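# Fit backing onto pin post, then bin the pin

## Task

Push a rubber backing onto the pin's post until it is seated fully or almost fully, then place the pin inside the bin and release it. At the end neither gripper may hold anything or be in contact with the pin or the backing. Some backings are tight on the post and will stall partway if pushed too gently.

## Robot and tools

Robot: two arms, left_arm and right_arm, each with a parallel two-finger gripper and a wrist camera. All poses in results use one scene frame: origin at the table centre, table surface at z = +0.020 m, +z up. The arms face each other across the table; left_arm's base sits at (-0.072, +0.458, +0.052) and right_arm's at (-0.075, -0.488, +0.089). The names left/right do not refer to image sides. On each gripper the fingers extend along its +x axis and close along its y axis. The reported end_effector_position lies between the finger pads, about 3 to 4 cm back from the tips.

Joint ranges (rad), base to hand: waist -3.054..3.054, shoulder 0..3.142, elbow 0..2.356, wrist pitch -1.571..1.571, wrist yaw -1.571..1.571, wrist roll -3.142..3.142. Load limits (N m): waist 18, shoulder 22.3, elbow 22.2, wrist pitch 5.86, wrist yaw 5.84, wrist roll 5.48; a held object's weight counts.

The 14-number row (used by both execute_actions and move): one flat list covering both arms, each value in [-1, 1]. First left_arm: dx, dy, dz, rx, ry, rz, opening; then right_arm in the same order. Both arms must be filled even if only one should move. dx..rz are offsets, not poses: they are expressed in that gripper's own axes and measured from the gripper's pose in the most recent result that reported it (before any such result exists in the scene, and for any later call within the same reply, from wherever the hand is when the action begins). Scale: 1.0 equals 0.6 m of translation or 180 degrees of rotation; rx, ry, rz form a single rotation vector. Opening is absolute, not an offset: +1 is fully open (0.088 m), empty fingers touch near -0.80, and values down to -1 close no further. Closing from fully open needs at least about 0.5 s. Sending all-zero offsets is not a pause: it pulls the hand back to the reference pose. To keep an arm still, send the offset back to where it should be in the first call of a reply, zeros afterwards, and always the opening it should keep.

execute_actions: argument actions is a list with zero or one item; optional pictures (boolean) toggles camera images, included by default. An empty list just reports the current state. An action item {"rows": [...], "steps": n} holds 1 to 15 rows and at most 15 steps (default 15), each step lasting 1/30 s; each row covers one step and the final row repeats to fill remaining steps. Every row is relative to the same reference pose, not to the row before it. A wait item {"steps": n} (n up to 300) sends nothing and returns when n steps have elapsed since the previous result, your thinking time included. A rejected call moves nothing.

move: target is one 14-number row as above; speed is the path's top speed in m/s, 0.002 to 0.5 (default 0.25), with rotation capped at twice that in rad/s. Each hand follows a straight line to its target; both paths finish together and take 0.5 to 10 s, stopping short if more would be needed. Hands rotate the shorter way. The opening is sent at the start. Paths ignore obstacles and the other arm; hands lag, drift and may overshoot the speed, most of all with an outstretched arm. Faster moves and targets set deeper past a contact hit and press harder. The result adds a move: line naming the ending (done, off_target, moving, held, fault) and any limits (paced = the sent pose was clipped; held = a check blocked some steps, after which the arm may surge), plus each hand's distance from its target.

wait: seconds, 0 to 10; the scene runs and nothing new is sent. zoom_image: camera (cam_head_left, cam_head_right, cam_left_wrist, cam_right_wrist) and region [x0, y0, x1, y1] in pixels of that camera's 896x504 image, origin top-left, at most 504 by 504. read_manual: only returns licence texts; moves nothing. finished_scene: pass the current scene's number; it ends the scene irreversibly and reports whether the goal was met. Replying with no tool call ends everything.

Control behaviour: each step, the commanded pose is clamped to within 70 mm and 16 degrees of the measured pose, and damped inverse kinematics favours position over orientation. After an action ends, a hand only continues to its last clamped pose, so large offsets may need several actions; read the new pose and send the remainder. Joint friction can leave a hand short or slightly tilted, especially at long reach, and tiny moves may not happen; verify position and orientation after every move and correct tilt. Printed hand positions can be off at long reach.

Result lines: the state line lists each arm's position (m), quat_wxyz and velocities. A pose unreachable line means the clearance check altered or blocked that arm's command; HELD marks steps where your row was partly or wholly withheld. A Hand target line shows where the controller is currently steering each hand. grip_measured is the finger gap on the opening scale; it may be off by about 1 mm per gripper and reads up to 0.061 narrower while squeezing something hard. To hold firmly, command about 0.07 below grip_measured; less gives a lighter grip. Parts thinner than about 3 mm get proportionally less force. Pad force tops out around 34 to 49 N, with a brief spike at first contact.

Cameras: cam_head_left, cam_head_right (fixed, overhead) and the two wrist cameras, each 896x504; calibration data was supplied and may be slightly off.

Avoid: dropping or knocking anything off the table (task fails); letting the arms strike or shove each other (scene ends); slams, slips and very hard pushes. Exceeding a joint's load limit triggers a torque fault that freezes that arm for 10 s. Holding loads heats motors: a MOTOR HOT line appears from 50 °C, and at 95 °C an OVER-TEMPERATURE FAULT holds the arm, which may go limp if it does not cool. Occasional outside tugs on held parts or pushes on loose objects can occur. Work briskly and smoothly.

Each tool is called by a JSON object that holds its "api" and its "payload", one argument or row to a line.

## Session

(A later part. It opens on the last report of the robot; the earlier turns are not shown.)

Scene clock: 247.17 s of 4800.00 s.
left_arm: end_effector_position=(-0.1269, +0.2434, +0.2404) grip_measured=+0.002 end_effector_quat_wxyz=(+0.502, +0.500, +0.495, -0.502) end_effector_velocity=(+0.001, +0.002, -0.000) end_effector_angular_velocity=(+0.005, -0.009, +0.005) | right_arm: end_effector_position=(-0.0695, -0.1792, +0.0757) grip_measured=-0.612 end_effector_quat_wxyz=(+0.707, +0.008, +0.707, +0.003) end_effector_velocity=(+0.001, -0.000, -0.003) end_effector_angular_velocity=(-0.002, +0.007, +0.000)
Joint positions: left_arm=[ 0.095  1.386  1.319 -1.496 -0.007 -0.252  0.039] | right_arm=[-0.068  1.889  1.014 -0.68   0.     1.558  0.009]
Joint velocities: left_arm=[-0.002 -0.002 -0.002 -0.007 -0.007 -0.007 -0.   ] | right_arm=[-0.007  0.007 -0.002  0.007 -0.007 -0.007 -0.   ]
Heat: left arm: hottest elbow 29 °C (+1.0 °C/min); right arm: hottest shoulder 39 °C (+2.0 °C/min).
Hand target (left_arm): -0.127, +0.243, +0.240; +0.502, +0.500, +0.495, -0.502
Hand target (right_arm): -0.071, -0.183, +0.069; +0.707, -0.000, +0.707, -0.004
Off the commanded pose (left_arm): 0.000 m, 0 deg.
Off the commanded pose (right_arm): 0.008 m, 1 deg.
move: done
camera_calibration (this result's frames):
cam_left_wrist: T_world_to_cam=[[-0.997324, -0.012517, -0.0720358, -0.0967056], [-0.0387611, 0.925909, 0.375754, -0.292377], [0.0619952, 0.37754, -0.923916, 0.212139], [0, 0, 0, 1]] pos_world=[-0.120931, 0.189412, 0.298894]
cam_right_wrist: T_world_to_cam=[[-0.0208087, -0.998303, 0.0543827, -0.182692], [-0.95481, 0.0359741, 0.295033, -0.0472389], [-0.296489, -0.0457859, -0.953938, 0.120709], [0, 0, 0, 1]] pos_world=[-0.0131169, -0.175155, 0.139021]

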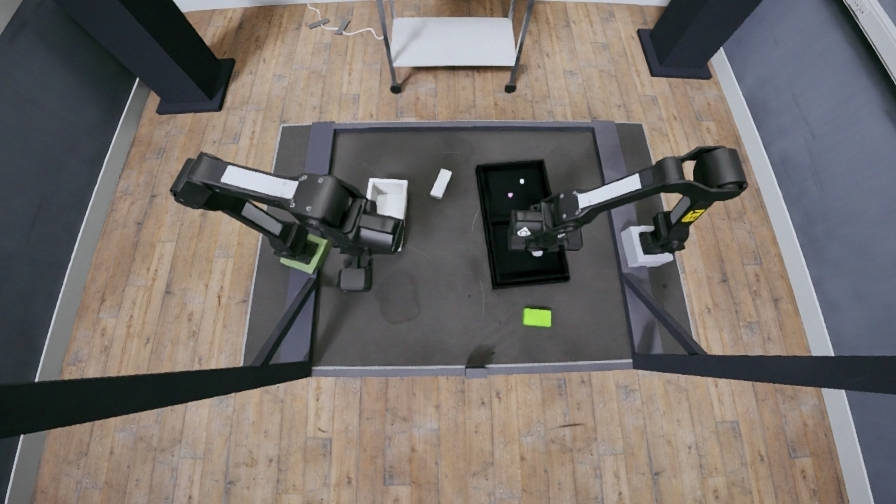

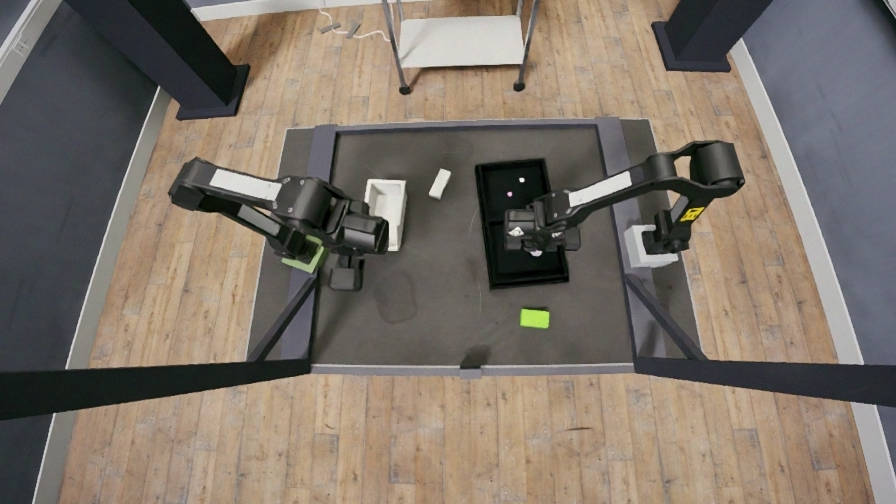

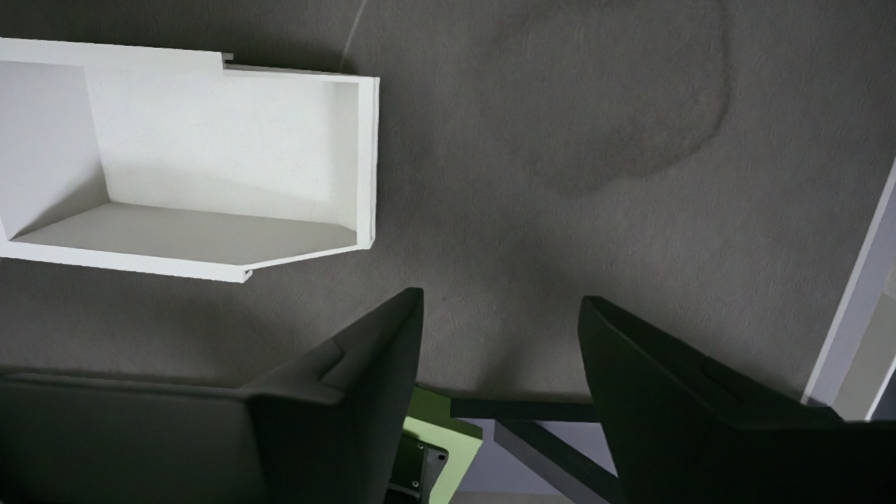

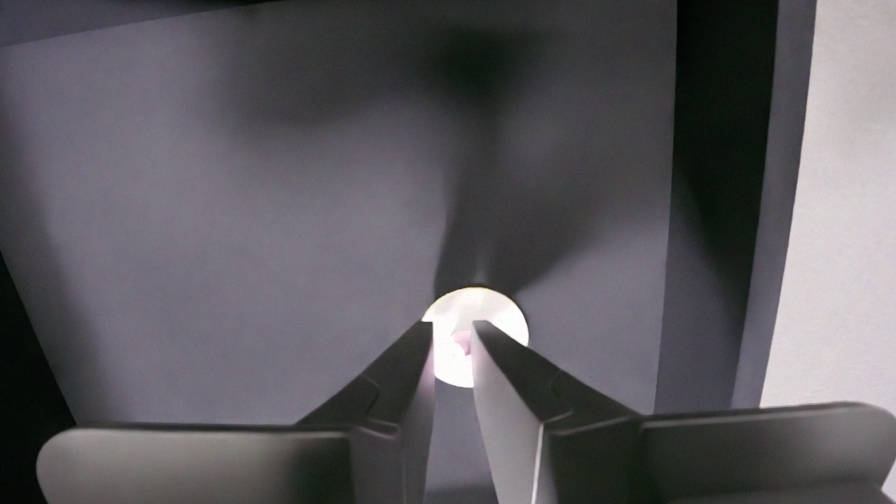

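{"api": "move", "payload": {
  "target": [0,0,0,0,0,0,0,0.004,-0.004,-0.007,0,0,-0.005,-0.61],
  "speed": 0.02
}}

{"api": "move", "payload": {
  "target": [0,0,0,0,0,0,0,0.014,-0.007,0,0,0,-0.008,-0.72],
  "speed": 0.02
}}

{"api": "zoom_image", "payload": {
  "camera": "cam_right_wrist",
  "region": [360,240,540,400]
}}

Scene clock: 252.57 s of 4800.00 s.
left_arm: end_effector_position=(-0.1269, +0.2434, +0.2404) grip_measured=+0.002 end_effector_quat_wxyz=(+0.502, +0.500, +0.495, -0.502) end_effector_velocity=(+0.002, +0.001, +0.002) end_effector_angular_velocity=(-0.004, -0.006, +0.010) | right_arm: end_effector_position=(-0.0720, -0.1801, +0.0755) grip_measured=-0.612 end_effector_quat_wxyz=(+0.708, +0.007, +0.707, +0.001) end_effector_velocity=(-0.000, -0.007, -0.001) end_effector_angular_velocity=(-0.027, +0.008, -0.010)
Joint positions: left_arm=[ 0.095  1.386  1.319 -1.496 -0.007 -0.252  0.039] | right_arm=[-0.059  1.89   1.014 -0.685  0.002  1.569  0.009]
Joint velocities: left_arm=[ 0.002 -0.007  0.002 -0.007 -0.007 -0.007 -0.   ] | right_arm=[-0.002 -0.002 -0.007 -0.022 -0.007  0.007 -0.   ]
Heat: left arm: hottest elbow 29 °C (+1.0 °C/min); right arm: hottest shoulder 38 °C (+1.0 °C/min).
Hand target (left_arm): -0.127, +0.243, +0.240; +0.502, +0.500, +0.495, -0.502
Hand target (right_arm): -0.074, -0.182, +0.073; +0.707, +0.002, +0.707, -0.002
Off the commanded pose (left_arm): 0.000 m, 0 deg.
Off the commanded pose (right_arm): 0.003 m, 1 deg.
After step 90, 1.70 s passed at rest.
move: done
camera_calibration (this result's frames):
cam_left_wrist: T_world_to_cam=[[-0.997324, -0.012517, -0.0720358, -0.0967056], [-0.0387611, 0.925909, 0.375754, -0.292377], [0.0619952, 0.37754, -0.923916, 0.212139], [0, 0, 0, 1]] pos_world=[-0.120931, 0.189412, 0.298894]
cam_right_wrist: T_world_to_cam=[[-0.0228063, -0.998001, 0.0589341, -0.184091], [-0.955126, 0.0391642, 0.293601, -0.0488887], [-0.295322, -0.0495936, -0.95411, 0.119223], [0, 0, 0, 1]] pos_world=[-0.0156841, -0.175896, 0.138955]

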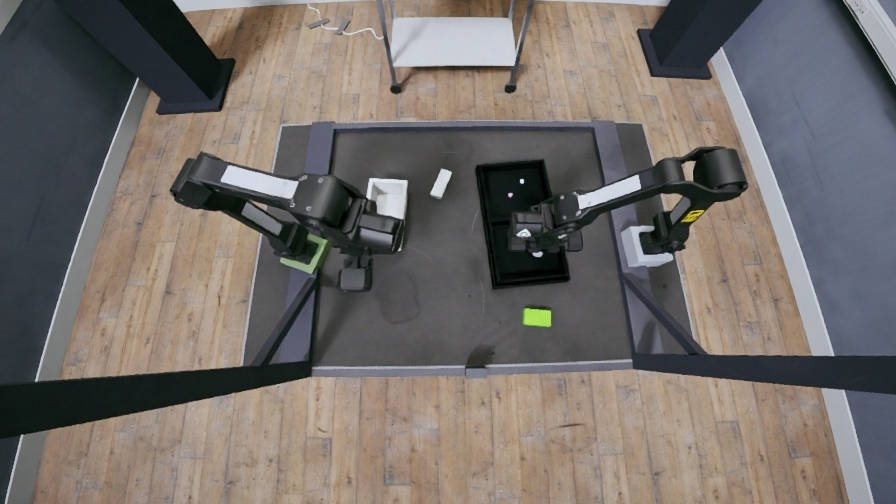

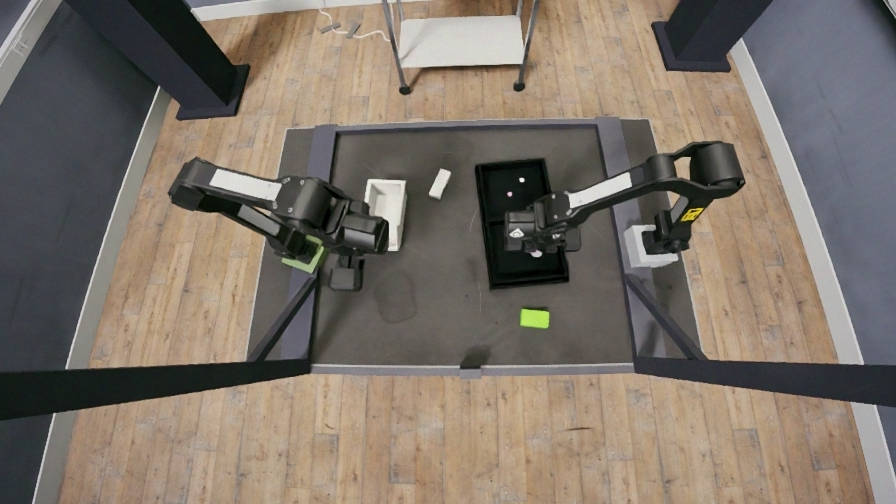

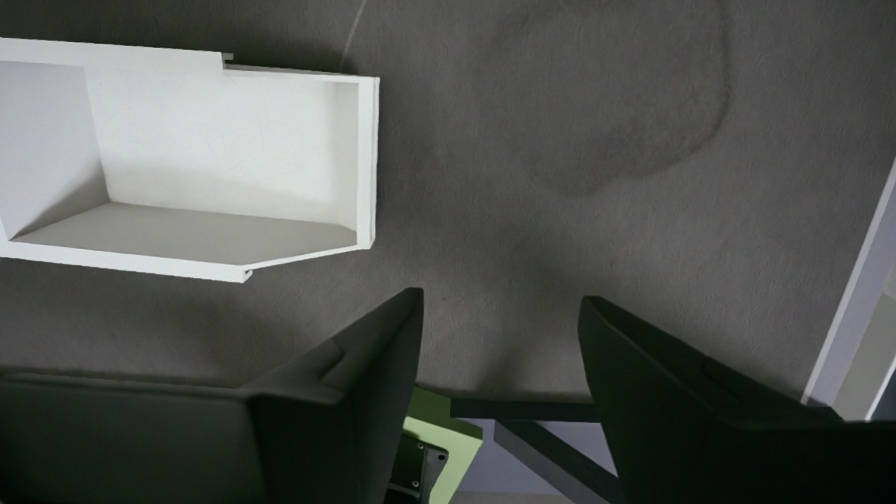

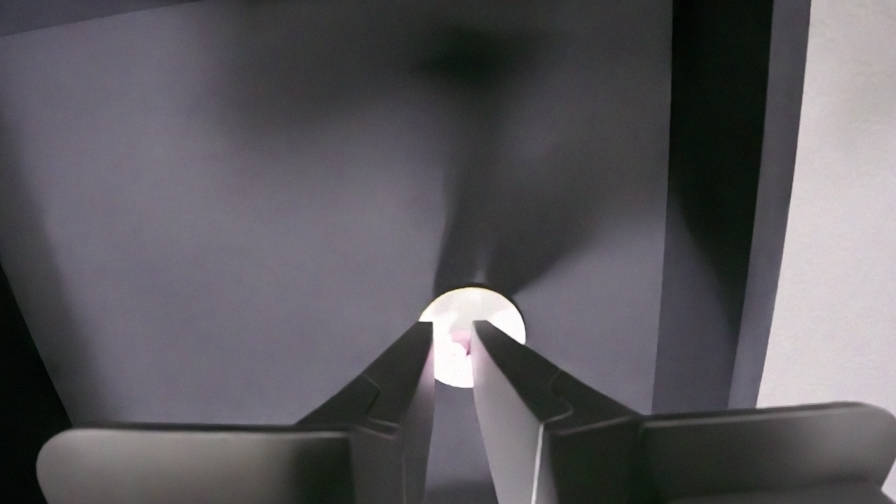

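Scene clock: 253.63 s of 4800.00 s.
left_arm: end_effector_position=(-0.1269, +0.2434, +0.2404) grip_measured=+0.002 end_effector_quat_wxyz=(+0.502, +0.500, +0.495, -0.502) end_effector_velocity=(+0.001, +0.003, -0.001) end_effector_angular_velocity=(+0.010, -0.010, +0.005) | right_arm: end_effector_position=(-0.0718, -0.1807, +0.0722) grip_measured=-0.718 end_effector_quat_wxyz=(+0.708, +0.004, +0.706, -0.002) end_effector_velocity=(-0.002, -0.002, +0.000) end_effector_angular_velocity=(-0.007, +0.007, -0.005)
Joint positions: left_arm=[ 0.095  1.386  1.319 -1.496 -0.007 -0.252  0.039] | right_arm=[-0.059  1.901  1.014 -0.681  0.003  1.569  0.004]
Joint velocities: left_arm=[-0.002 -0.002 -0.007 -0.007 -0.007 -0.007 -0.   ] | right_arm=[ 0.002 -0.002 -0.002 -0.007 -0.007  0.007 -0.   ]
Heat: left arm: hottest elbow 29 °C (+1.0 °C/min); right arm: hottest shoulder 38 °C (+1.0 °C/min).
Hand target (left_arm): -0.127, +0.243, +0.240; +0.502, +0.500, +0.495, -0.502
Hand target (right_arm): -0.072, -0.184, +0.067; +0.708, -0.002, +0.706, -0.008
Off the commanded pose (left_arm): 0.000 m, 0 deg.
Off the commanded pose (right_arm): 0.006 m, 1 deg.
move: done
camera_calibration (this result's frames):
cam_left_wrist: T_world_to_cam=[[-0.997324, -0.012517, -0.0720358, -0.0967056], [-0.0387611, 0.925909, 0.375754, -0.292377], [0.0619952, 0.37754, -0.923916, 0.212139], [0, 0, 0, 1]] pos_world=[-0.120931, 0.189412, 0.298894]
cam_right_wrist: T_world_to_cam=[[-0.0228807, -0.997496, 0.0669143, -0.184951], [-0.955436, 0.0415216, 0.292263, -0.0472096], [-0.29431, -0.0572451, -0.953994, 0.114683], [0, 0, 0, 1]] pos_world=[-0.0155852, -0.175962, 0.135581]

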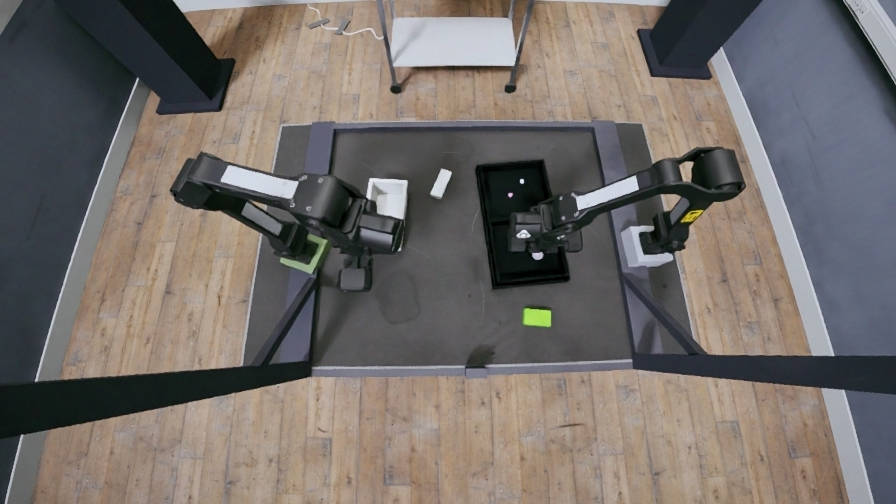

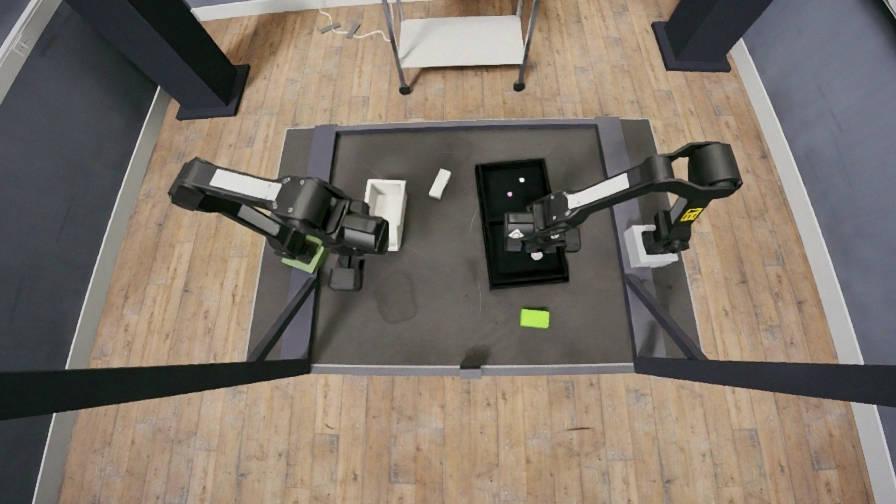

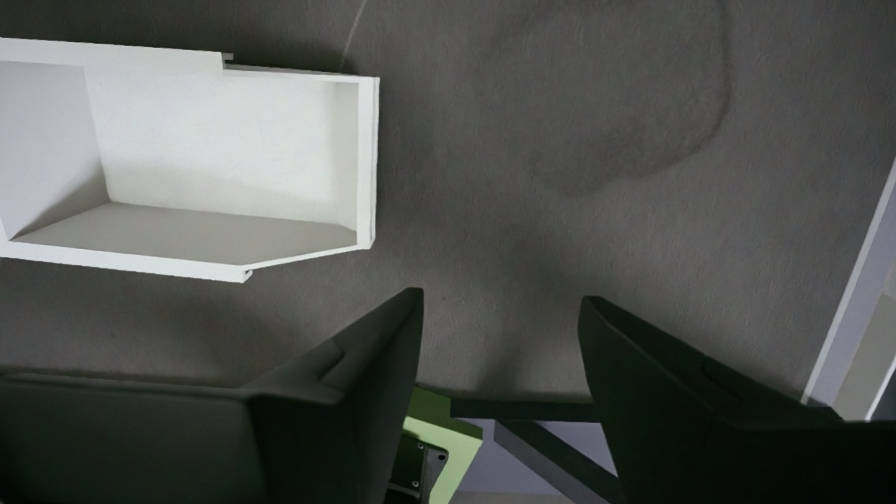

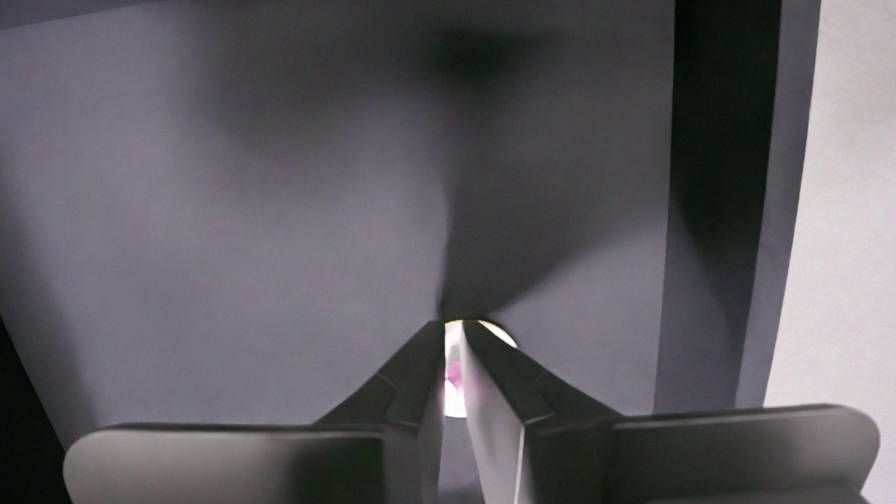

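Region (360, 240, 540, 400) of cam_right_wrist's 896x504 image, scaled by 2.800, with more detail than that image has.

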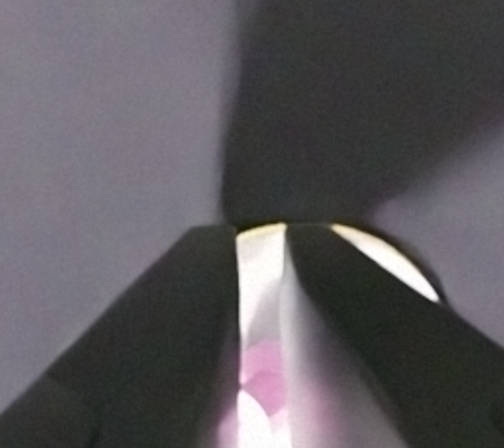

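{"api": "move", "payload": {
  "target": [0,0,0,0,0,0,0,-0.025,0,0,0,0,0,-0.5],
  "speed": 0.05
}}

{"api": "move", "payload": {
  "target": [0,0,0,0,0,0,0,0.006,-0.004,-0.024,0,0,0,-0.5],
  "speed": 0.05
}}

{"api": "zoom_image", "payload": {
  "camera": "cam_right_wrist",
  "region": [360,240,540,400]
}}

Scene clock: 258.47 s of 4800.00 s.
left_arm: end_effector_position=(-0.1269, +0.2434, +0.2404) grip_measured=+0.002 end_effector_quat_wxyz=(+0.502, +0.500, +0.495, -0.502) end_effector_velocity=(-0.002, -0.001, +0.001) end_effector_angular_velocity=(-0.010, +0.010, +0.005) | right_arm: end_effector_position=(-0.0718, -0.1837, +0.0827) grip_measured=-0.502 end_effector_quat_wxyz=(+0.708, -0.001, +0.706, -0.007) end_effector_velocity=(-0.000, -0.005, +0.000) end_effector_angular_velocity=(-0.022, +0.008, +0.005)
Joint positions: left_arm=[ 0.095  1.386  1.319 -1.496 -0.007 -0.252  0.039] | right_arm=[-0.059  1.877  1.031 -0.736  0.003  1.569  0.014]
Joint velocities: left_arm=[-0.002 -0.002  0.002  0.007  0.007 -0.007 -0.   ] | right_arm=[-0.002 -0.002 -0.002 -0.022 -0.007 -0.007  0.   ]
Heat: left arm: hottest elbow 29 °C (+1.0 °C/min); right arm: hottest shoulder 38 °C (+1.0 °C/min).
Hand target (left_arm): -0.127, +0.243, +0.240; +0.502, +0.500, +0.495, -0.502
Hand target (right_arm): -0.072, -0.181, +0.087; +0.708, +0.004, +0.706, -0.002
Off the commanded pose (left_arm): 0.000 m, 0 deg.
Off the commanded pose (right_arm): 0.005 m, 1 deg.
After step 90, 1.07 s passed at rest.
move: done
camera_calibration (this result's frames):
cam_left_wrist: T_world_to_cam=[[-0.997324, -0.012517, -0.0720358, -0.0967056], [-0.0387611, 0.925909, 0.375754, -0.292377], [0.0619952, 0.37754, -0.923916, 0.212139], [0, 0, 0, 1]] pos_world=[-0.120931, 0.189412, 0.298894]
cam_right_wrist: T_world_to_cam=[[-0.0228706, -0.996514, 0.0802286, -0.189553], [-0.955396, 0.0454206, 0.291815, -0.049444], [-0.294441, -0.0699761, -0.953104, 0.122152], [0, 0, 0, 1]] pos_world=[-0.0156073, -0.178099, 0.146059]

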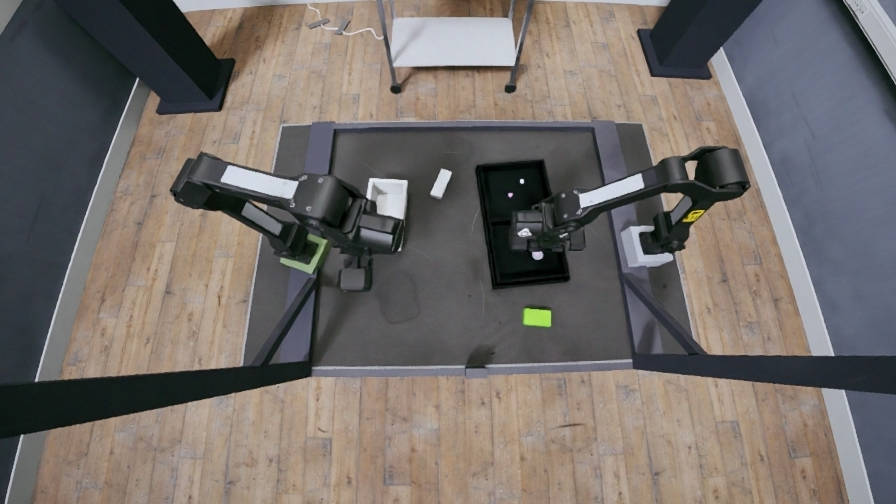

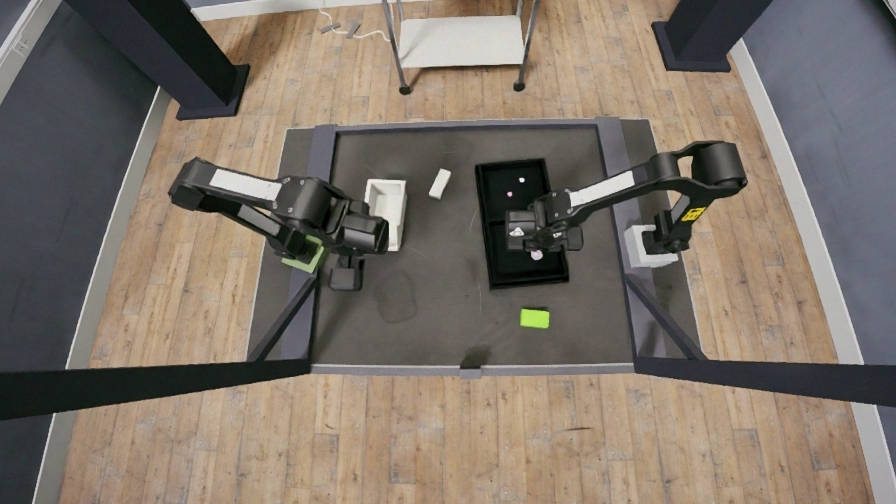

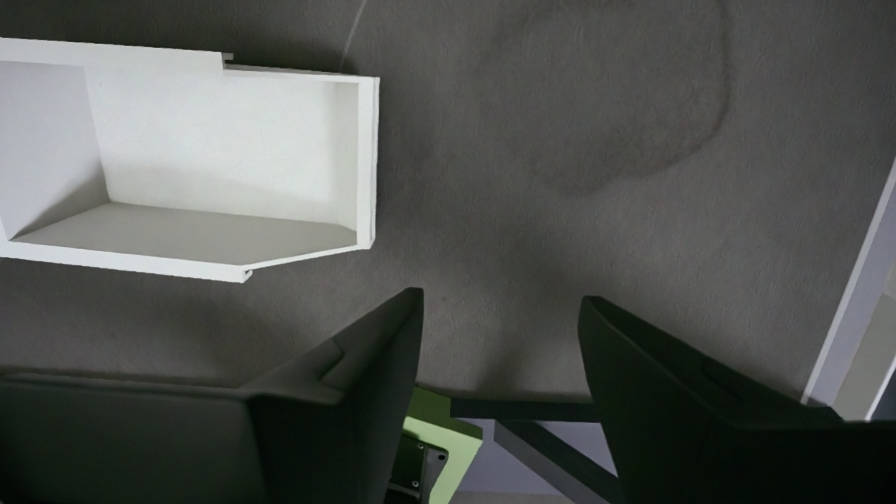

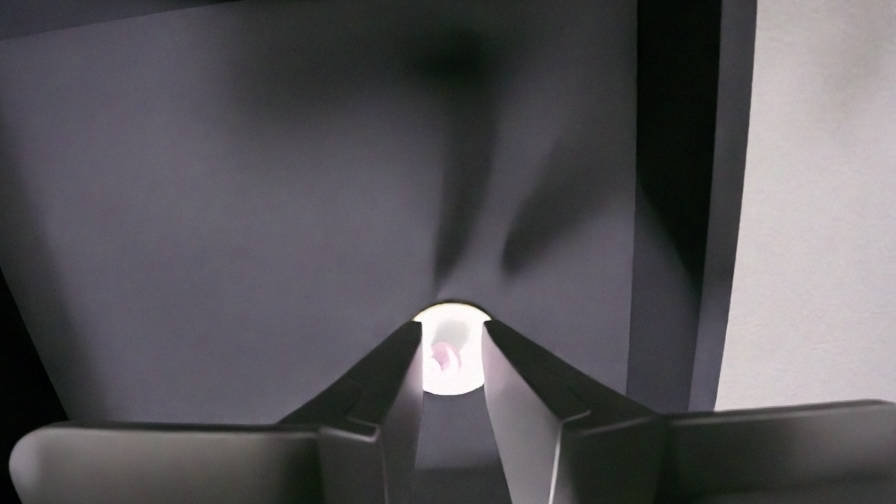

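Scene clock: 259.23 s of 4800.00 s.
left_arm: end_effector_position=(-0.1269, +0.2434, +0.2404) grip_measured=+0.002 end_effector_quat_wxyz=(+0.502, +0.500, +0.495, -0.502) end_effector_velocity=(+0.004, +0.005, -0.000) end_effector_angular_velocity=(+0.016, -0.027, +0.005) | right_arm: end_effector_position=(-0.0851, -0.1828, +0.0816) grip_measured=-0.502 end_effector_quat_wxyz=(+0.708, +0.002, +0.706, -0.004) end_effector_velocity=(-0.000, -0.004, -0.001) end_effector_angular_velocity=(-0.012, +0.007, -0.010)
Joint positions: left_arm=[ 0.095  1.386  1.319 -1.496 -0.007 -0.252  0.039] | right_arm=[-0.016  1.877  1.025 -0.722  0.003  1.612  0.014]
Joint velocities: left_arm=[-0.002 -0.002 -0.002 -0.022 -0.022 -0.007 -0.   ] | right_arm=[-0.002 -0.002 -0.007 -0.007 -0.007  0.007 -0.   ]
Heat: left arm: hottest elbow 29 °C (+1.0 °C/min); right arm: hottest shoulder 38 °C (+1.0 °C/min).
Hand target (left_arm): -0.127, +0.243, +0.240; +0.502, +0.500, +0.495, -0.502
Hand target (right_arm): -0.086, -0.186, +0.079; +0.708, -0.001, +0.706, -0.007
Off the commanded pose (left_arm): 0.000 m, 0 deg.
Off the commanded pose (right_arm): 0.004 m, 0 deg.
move: done
camera_calibration (this result's frames):
cam_left_wrist: T_world_to_cam=[[-0.997324, -0.012517, -0.0720358, -0.0967056], [-0.0387611, 0.925909, 0.375754, -0.292377], [0.0619952, 0.37754, -0.923916, 0.212139], [0, 0, 0, 1]] pos_world=[-0.120931, 0.189412, 0.298894]
cam_right_wrist: T_world_to_cam=[[-0.0228838, -0.997161, 0.071739, -0.188269], [-0.955449, 0.0429351, 0.292016, -0.0623203], [-0.294267, -0.0618606, -0.953719, 0.118791], [0, 0, 0, 1]] pos_world=[-0.028896, -0.177711, 0.144998]

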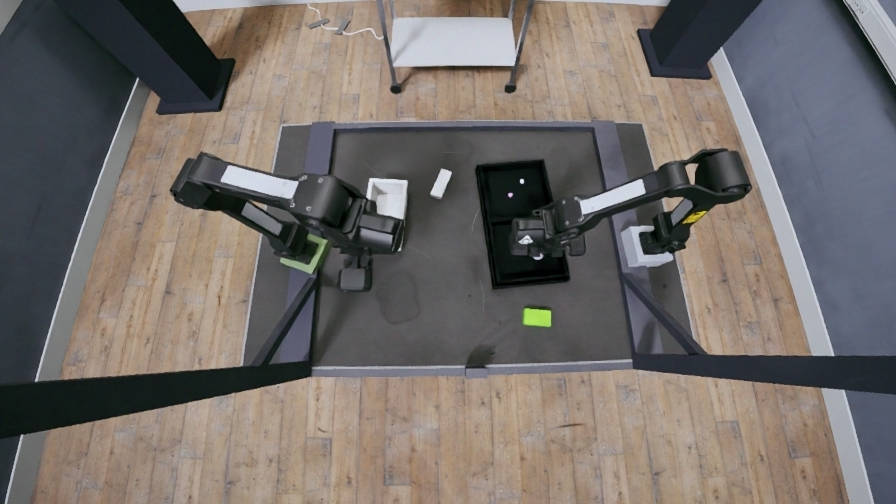

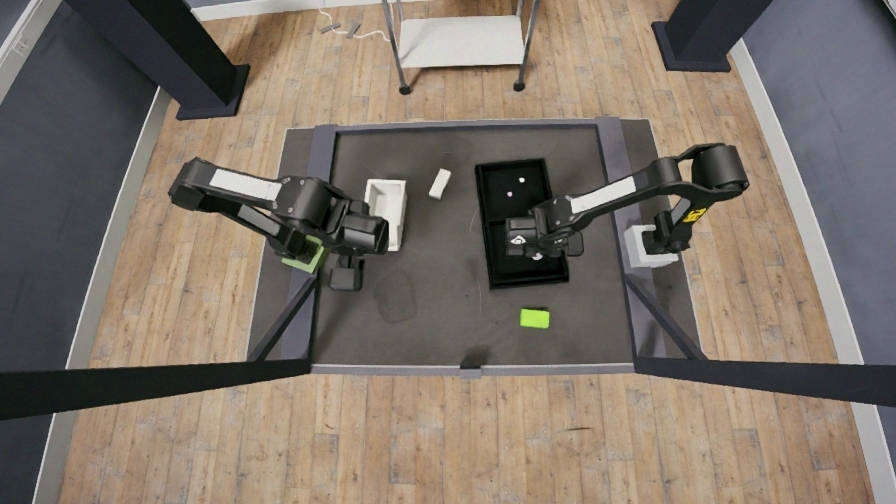

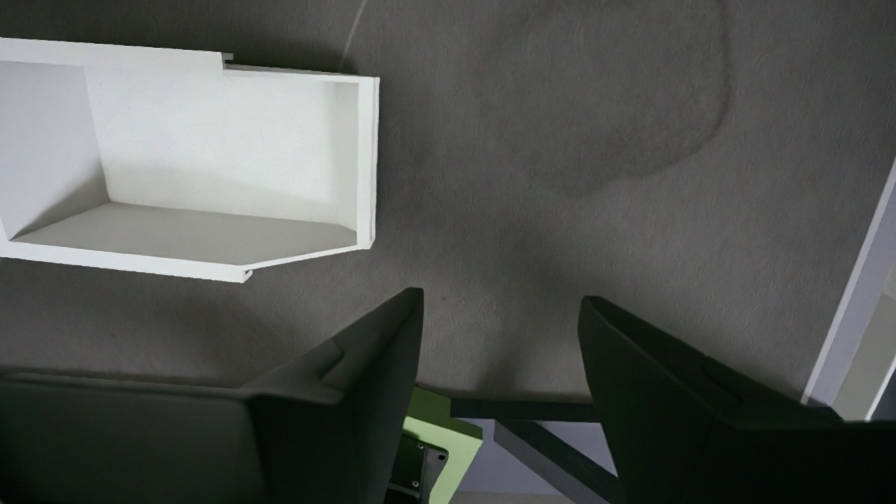

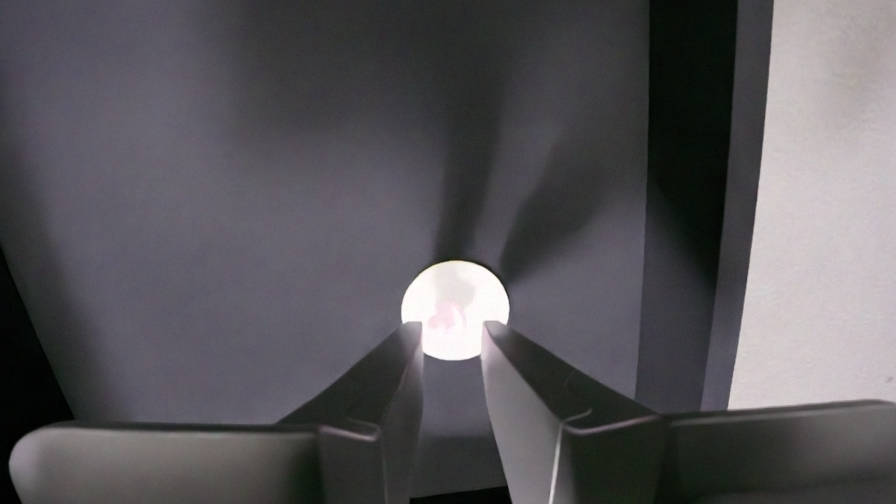

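Region (360, 240, 540, 400) of cam_right_wrist's 896x504 image, scaled by 2.800, with more detail than that image has.

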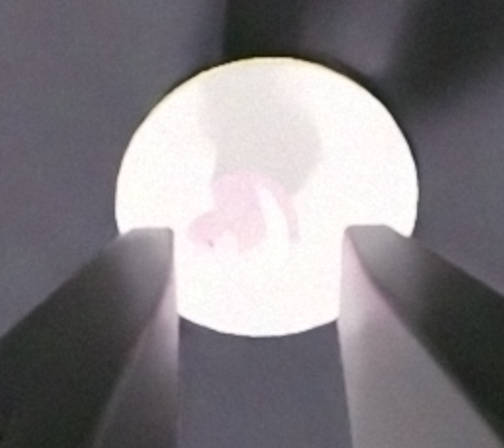

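{"api": "move", "payload": {
  "target": [0,0,0,0,0,0,0,0.01,-0.002,0,0,0,0,-0.55],
  "speed": 0.02
}}

{"api": "move", "payload": {
  "target": [0,0,0,0,0,0,0,0,0,0,0,0,0,-0.73],
  "speed": 0.02
}}

{"api": "zoom_image", "payload": {
  "camera": "cam_right_wrist",
  "region": [360,240,540,400]
}}

Scene clock: 264.23 s of 4800.00 s.
left_arm: end_effector_position=(-0.1269, +0.2434, +0.2404) grip_measured=+0.002 end_effector_quat_wxyz=(+0.502, +0.500, +0.495, -0.502) end_effector_velocity=(+0.001, -0.002, +0.001) end_effector_angular_velocity=(-0.014, -0.004, +0.010) | right_arm: end_effector_position=(-0.0854, -0.1801, +0.0804) grip_measured=-0.548 end_effector_quat_wxyz=(+0.708, +0.008, +0.706, +0.002) end_effector_velocity=(+0.003, -0.000, +0.001) end_effector_angular_velocity=(+0.008, -0.007, -0.000)
Joint positions: left_arm=[ 0.095  1.386  1.319 -1.496 -0.007 -0.252  0.039] | right_arm=[-0.015  1.877  1.02  -0.7    0.003  1.613  0.012]
Joint velocities: left_arm=[ 0.002 -0.002  0.002  0.007 -0.007 -0.007 -0.   ] | right_arm=[-0.007 -0.007 -0.007  0.007  0.007 -0.007 -0.   ]
Heat: left arm: hottest elbow 29 °C (+1.0 °C/min); right arm: hottest shoulder 38 °C (+1.0 °C/min).
Hand target (left_arm): -0.127, +0.243, +0.240; +0.502, +0.500, +0.495, -0.502
Hand target (right_arm): -0.085, -0.184, +0.076; +0.708, +0.002, +0.706, -0.004
Off the commanded pose (left_arm): 0.000 m, 0 deg.
Off the commanded pose (right_arm): 0.006 m, 1 deg.
After step 90, 1.30 s passed at rest.
move: done
camera_calibration (this result's frames):
cam_left_wrist: T_world_to_cam=[[-0.997324, -0.012517, -0.0720358, -0.0967056], [-0.0387611, 0.925909, 0.375754, -0.292377], [0.0619952, 0.37754, -0.923916, 0.212139], [0, 0, 0, 1]] pos_world=[-0.120931, 0.189412, 0.298894]
cam_right_wrist: T_world_to_cam=[[-0.0232297, -0.998173, 0.0557727, -0.184473], [-0.955275, 0.0386132, 0.293188, -0.0632625], [-0.294806, -0.0464676, -0.954427, 0.120537], [0, 0, 0, 1]] pos_world=[-0.0291831, -0.176092, 0.14388]

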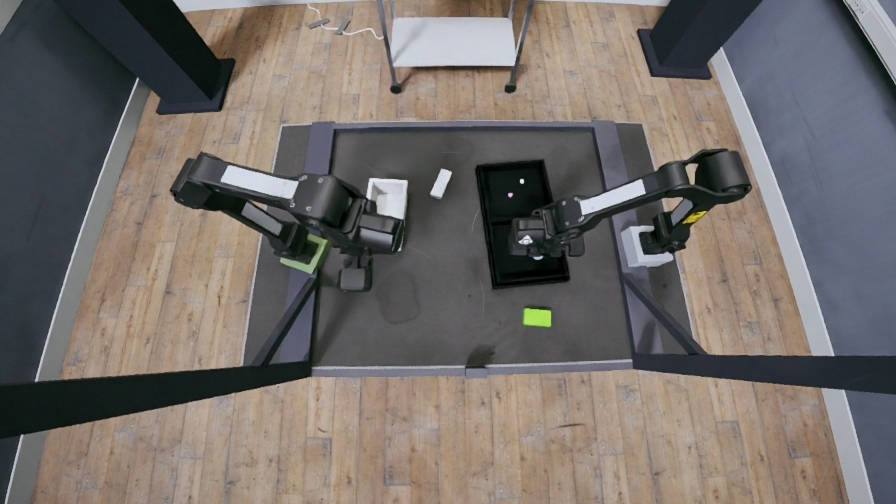

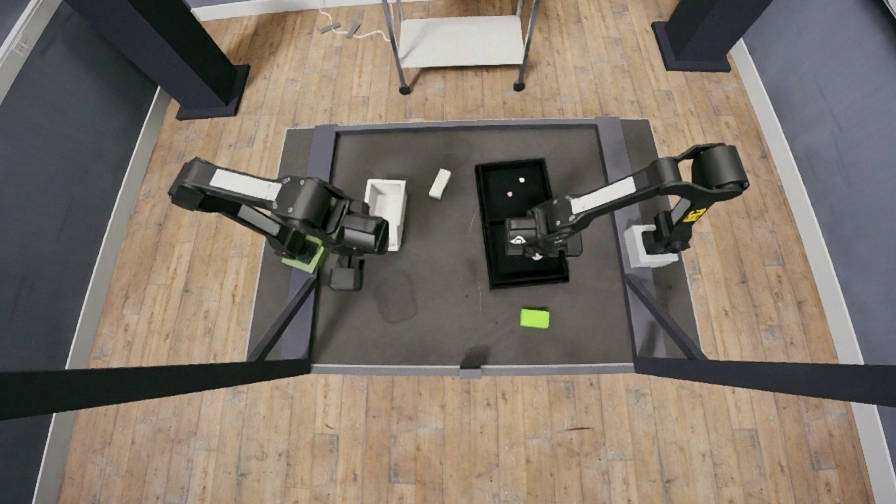

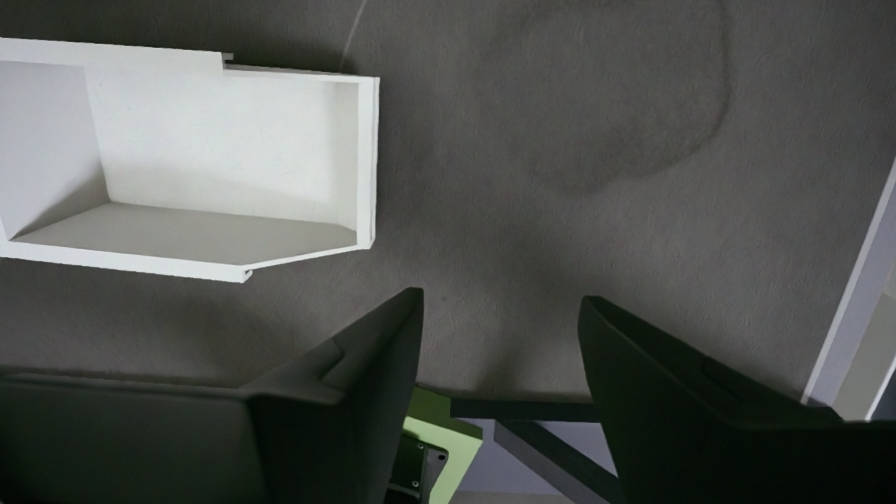

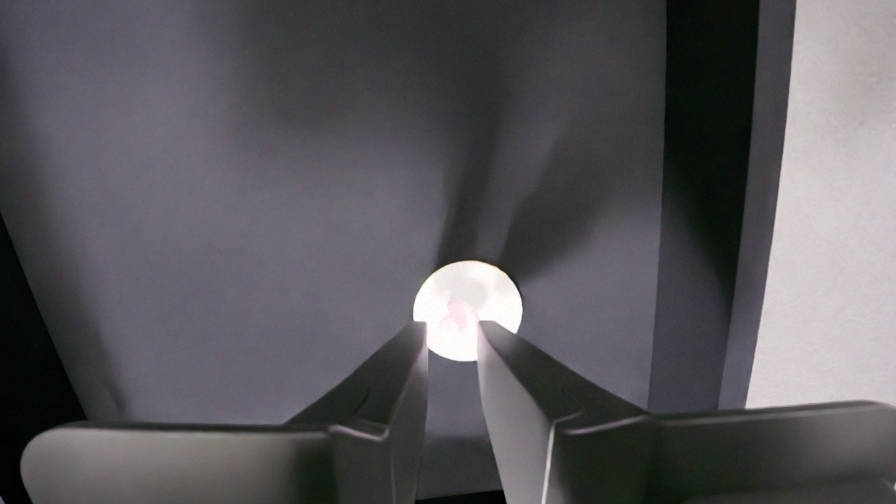

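Scene clock: 264.77 s of 4800.00 s.
left_arm: end_effector_position=(-0.1269, +0.2434, +0.2404) grip_measured=+0.002 end_effector_quat_wxyz=(+0.502, +0.500, +0.495, -0.502) end_effector_velocity=(+0.003, +0.001, -0.000) end_effector_angular_velocity=(+0.001, -0.023, +0.005) | right_arm: end_effector_position=(-0.0854, -0.1801, +0.0804) grip_measured=-0.726 end_effector_quat_wxyz=(+0.708, +0.008, +0.706, +0.002) end_effector_velocity=(-0.000, -0.002, +0.000) end_effector_angular_velocity=(-0.008, +0.007, +0.005)
Joint positions: left_arm=[ 0.095  1.386  1.319 -1.496 -0.007 -0.252  0.039] | right_arm=[-0.015  1.877  1.02  -0.7    0.003  1.613  0.003]
Joint velocities: left_arm=[-0.002 -0.002 -0.002 -0.007 -0.022 -0.007 -0.   ] | right_arm=[-0.002 -0.002 -0.002 -0.007 -0.007 -0.007 -0.001]
Heat: left arm: hottest elbow 29 °C (+1.0 °C/min); right arm: hottest shoulder 38 °C (+1.0 °C/min).
Hand target (left_arm): -0.127, +0.243, +0.240; +0.502, +0.500, +0.495, -0.502
Hand target (right_arm): -0.085, -0.180, +0.080; +0.708, +0.008, +0.706, +0.002
Off the commanded pose (left_arm): 0.000 m, 0 deg.
Off the commanded pose (right_arm): 0.000 m, 0 deg.
move: done
camera_calibration (this result's frames):
cam_left_wrist: T_world_to_cam=[[-0.997324, -0.012517, -0.0720358, -0.0967056], [-0.0387611, 0.925909, 0.375754, -0.292377], [0.0619952, 0.37754, -0.923916, 0.212139], [0, 0, 0, 1]] pos_world=[-0.120931, 0.189412, 0.298894]
cam_right_wrist: T_world_to_cam=[[-0.0232297, -0.998173, 0.0557727, -0.184473], [-0.955275, 0.0386132, 0.293188, -0.0632625], [-0.294806, -0.0464676, -0.954427, 0.120537], [0, 0, 0, 1]] pos_world=[-0.0291831, -0.176092, 0.14388]

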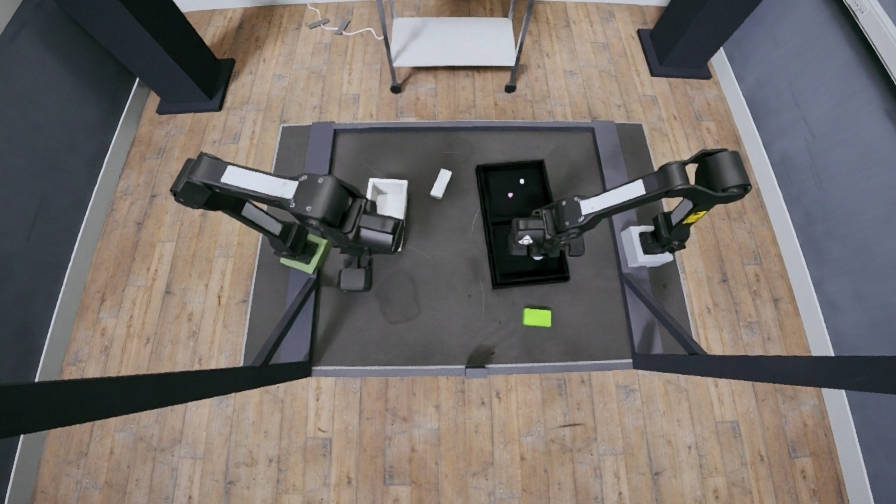

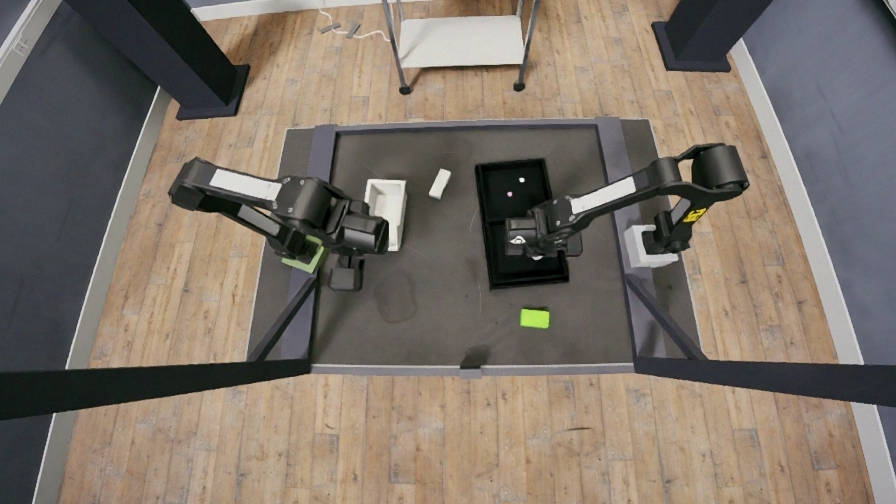

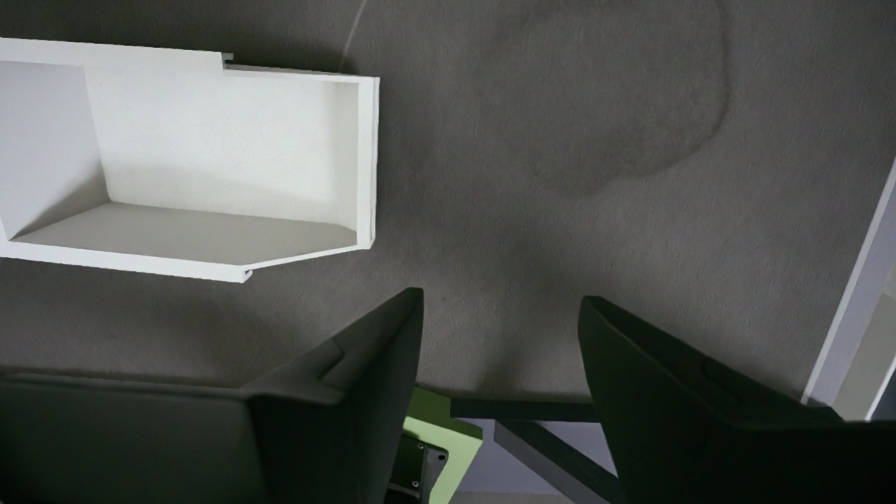

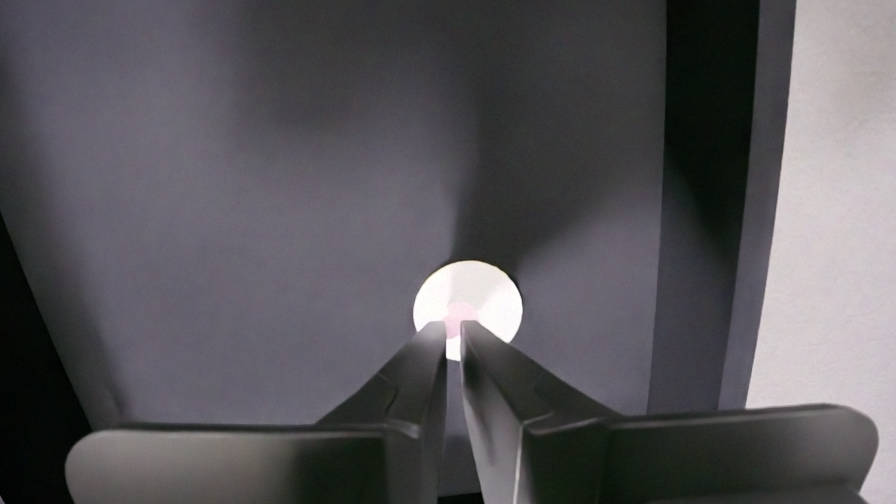

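Region (360, 240, 540, 400) of cam_right_wrist's 896x504 image, scaled by 2.800, with more detail than that image has.

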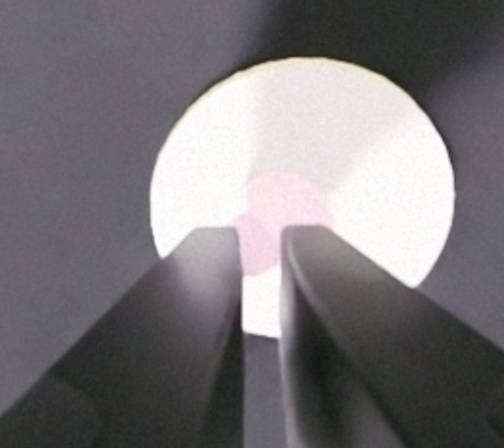

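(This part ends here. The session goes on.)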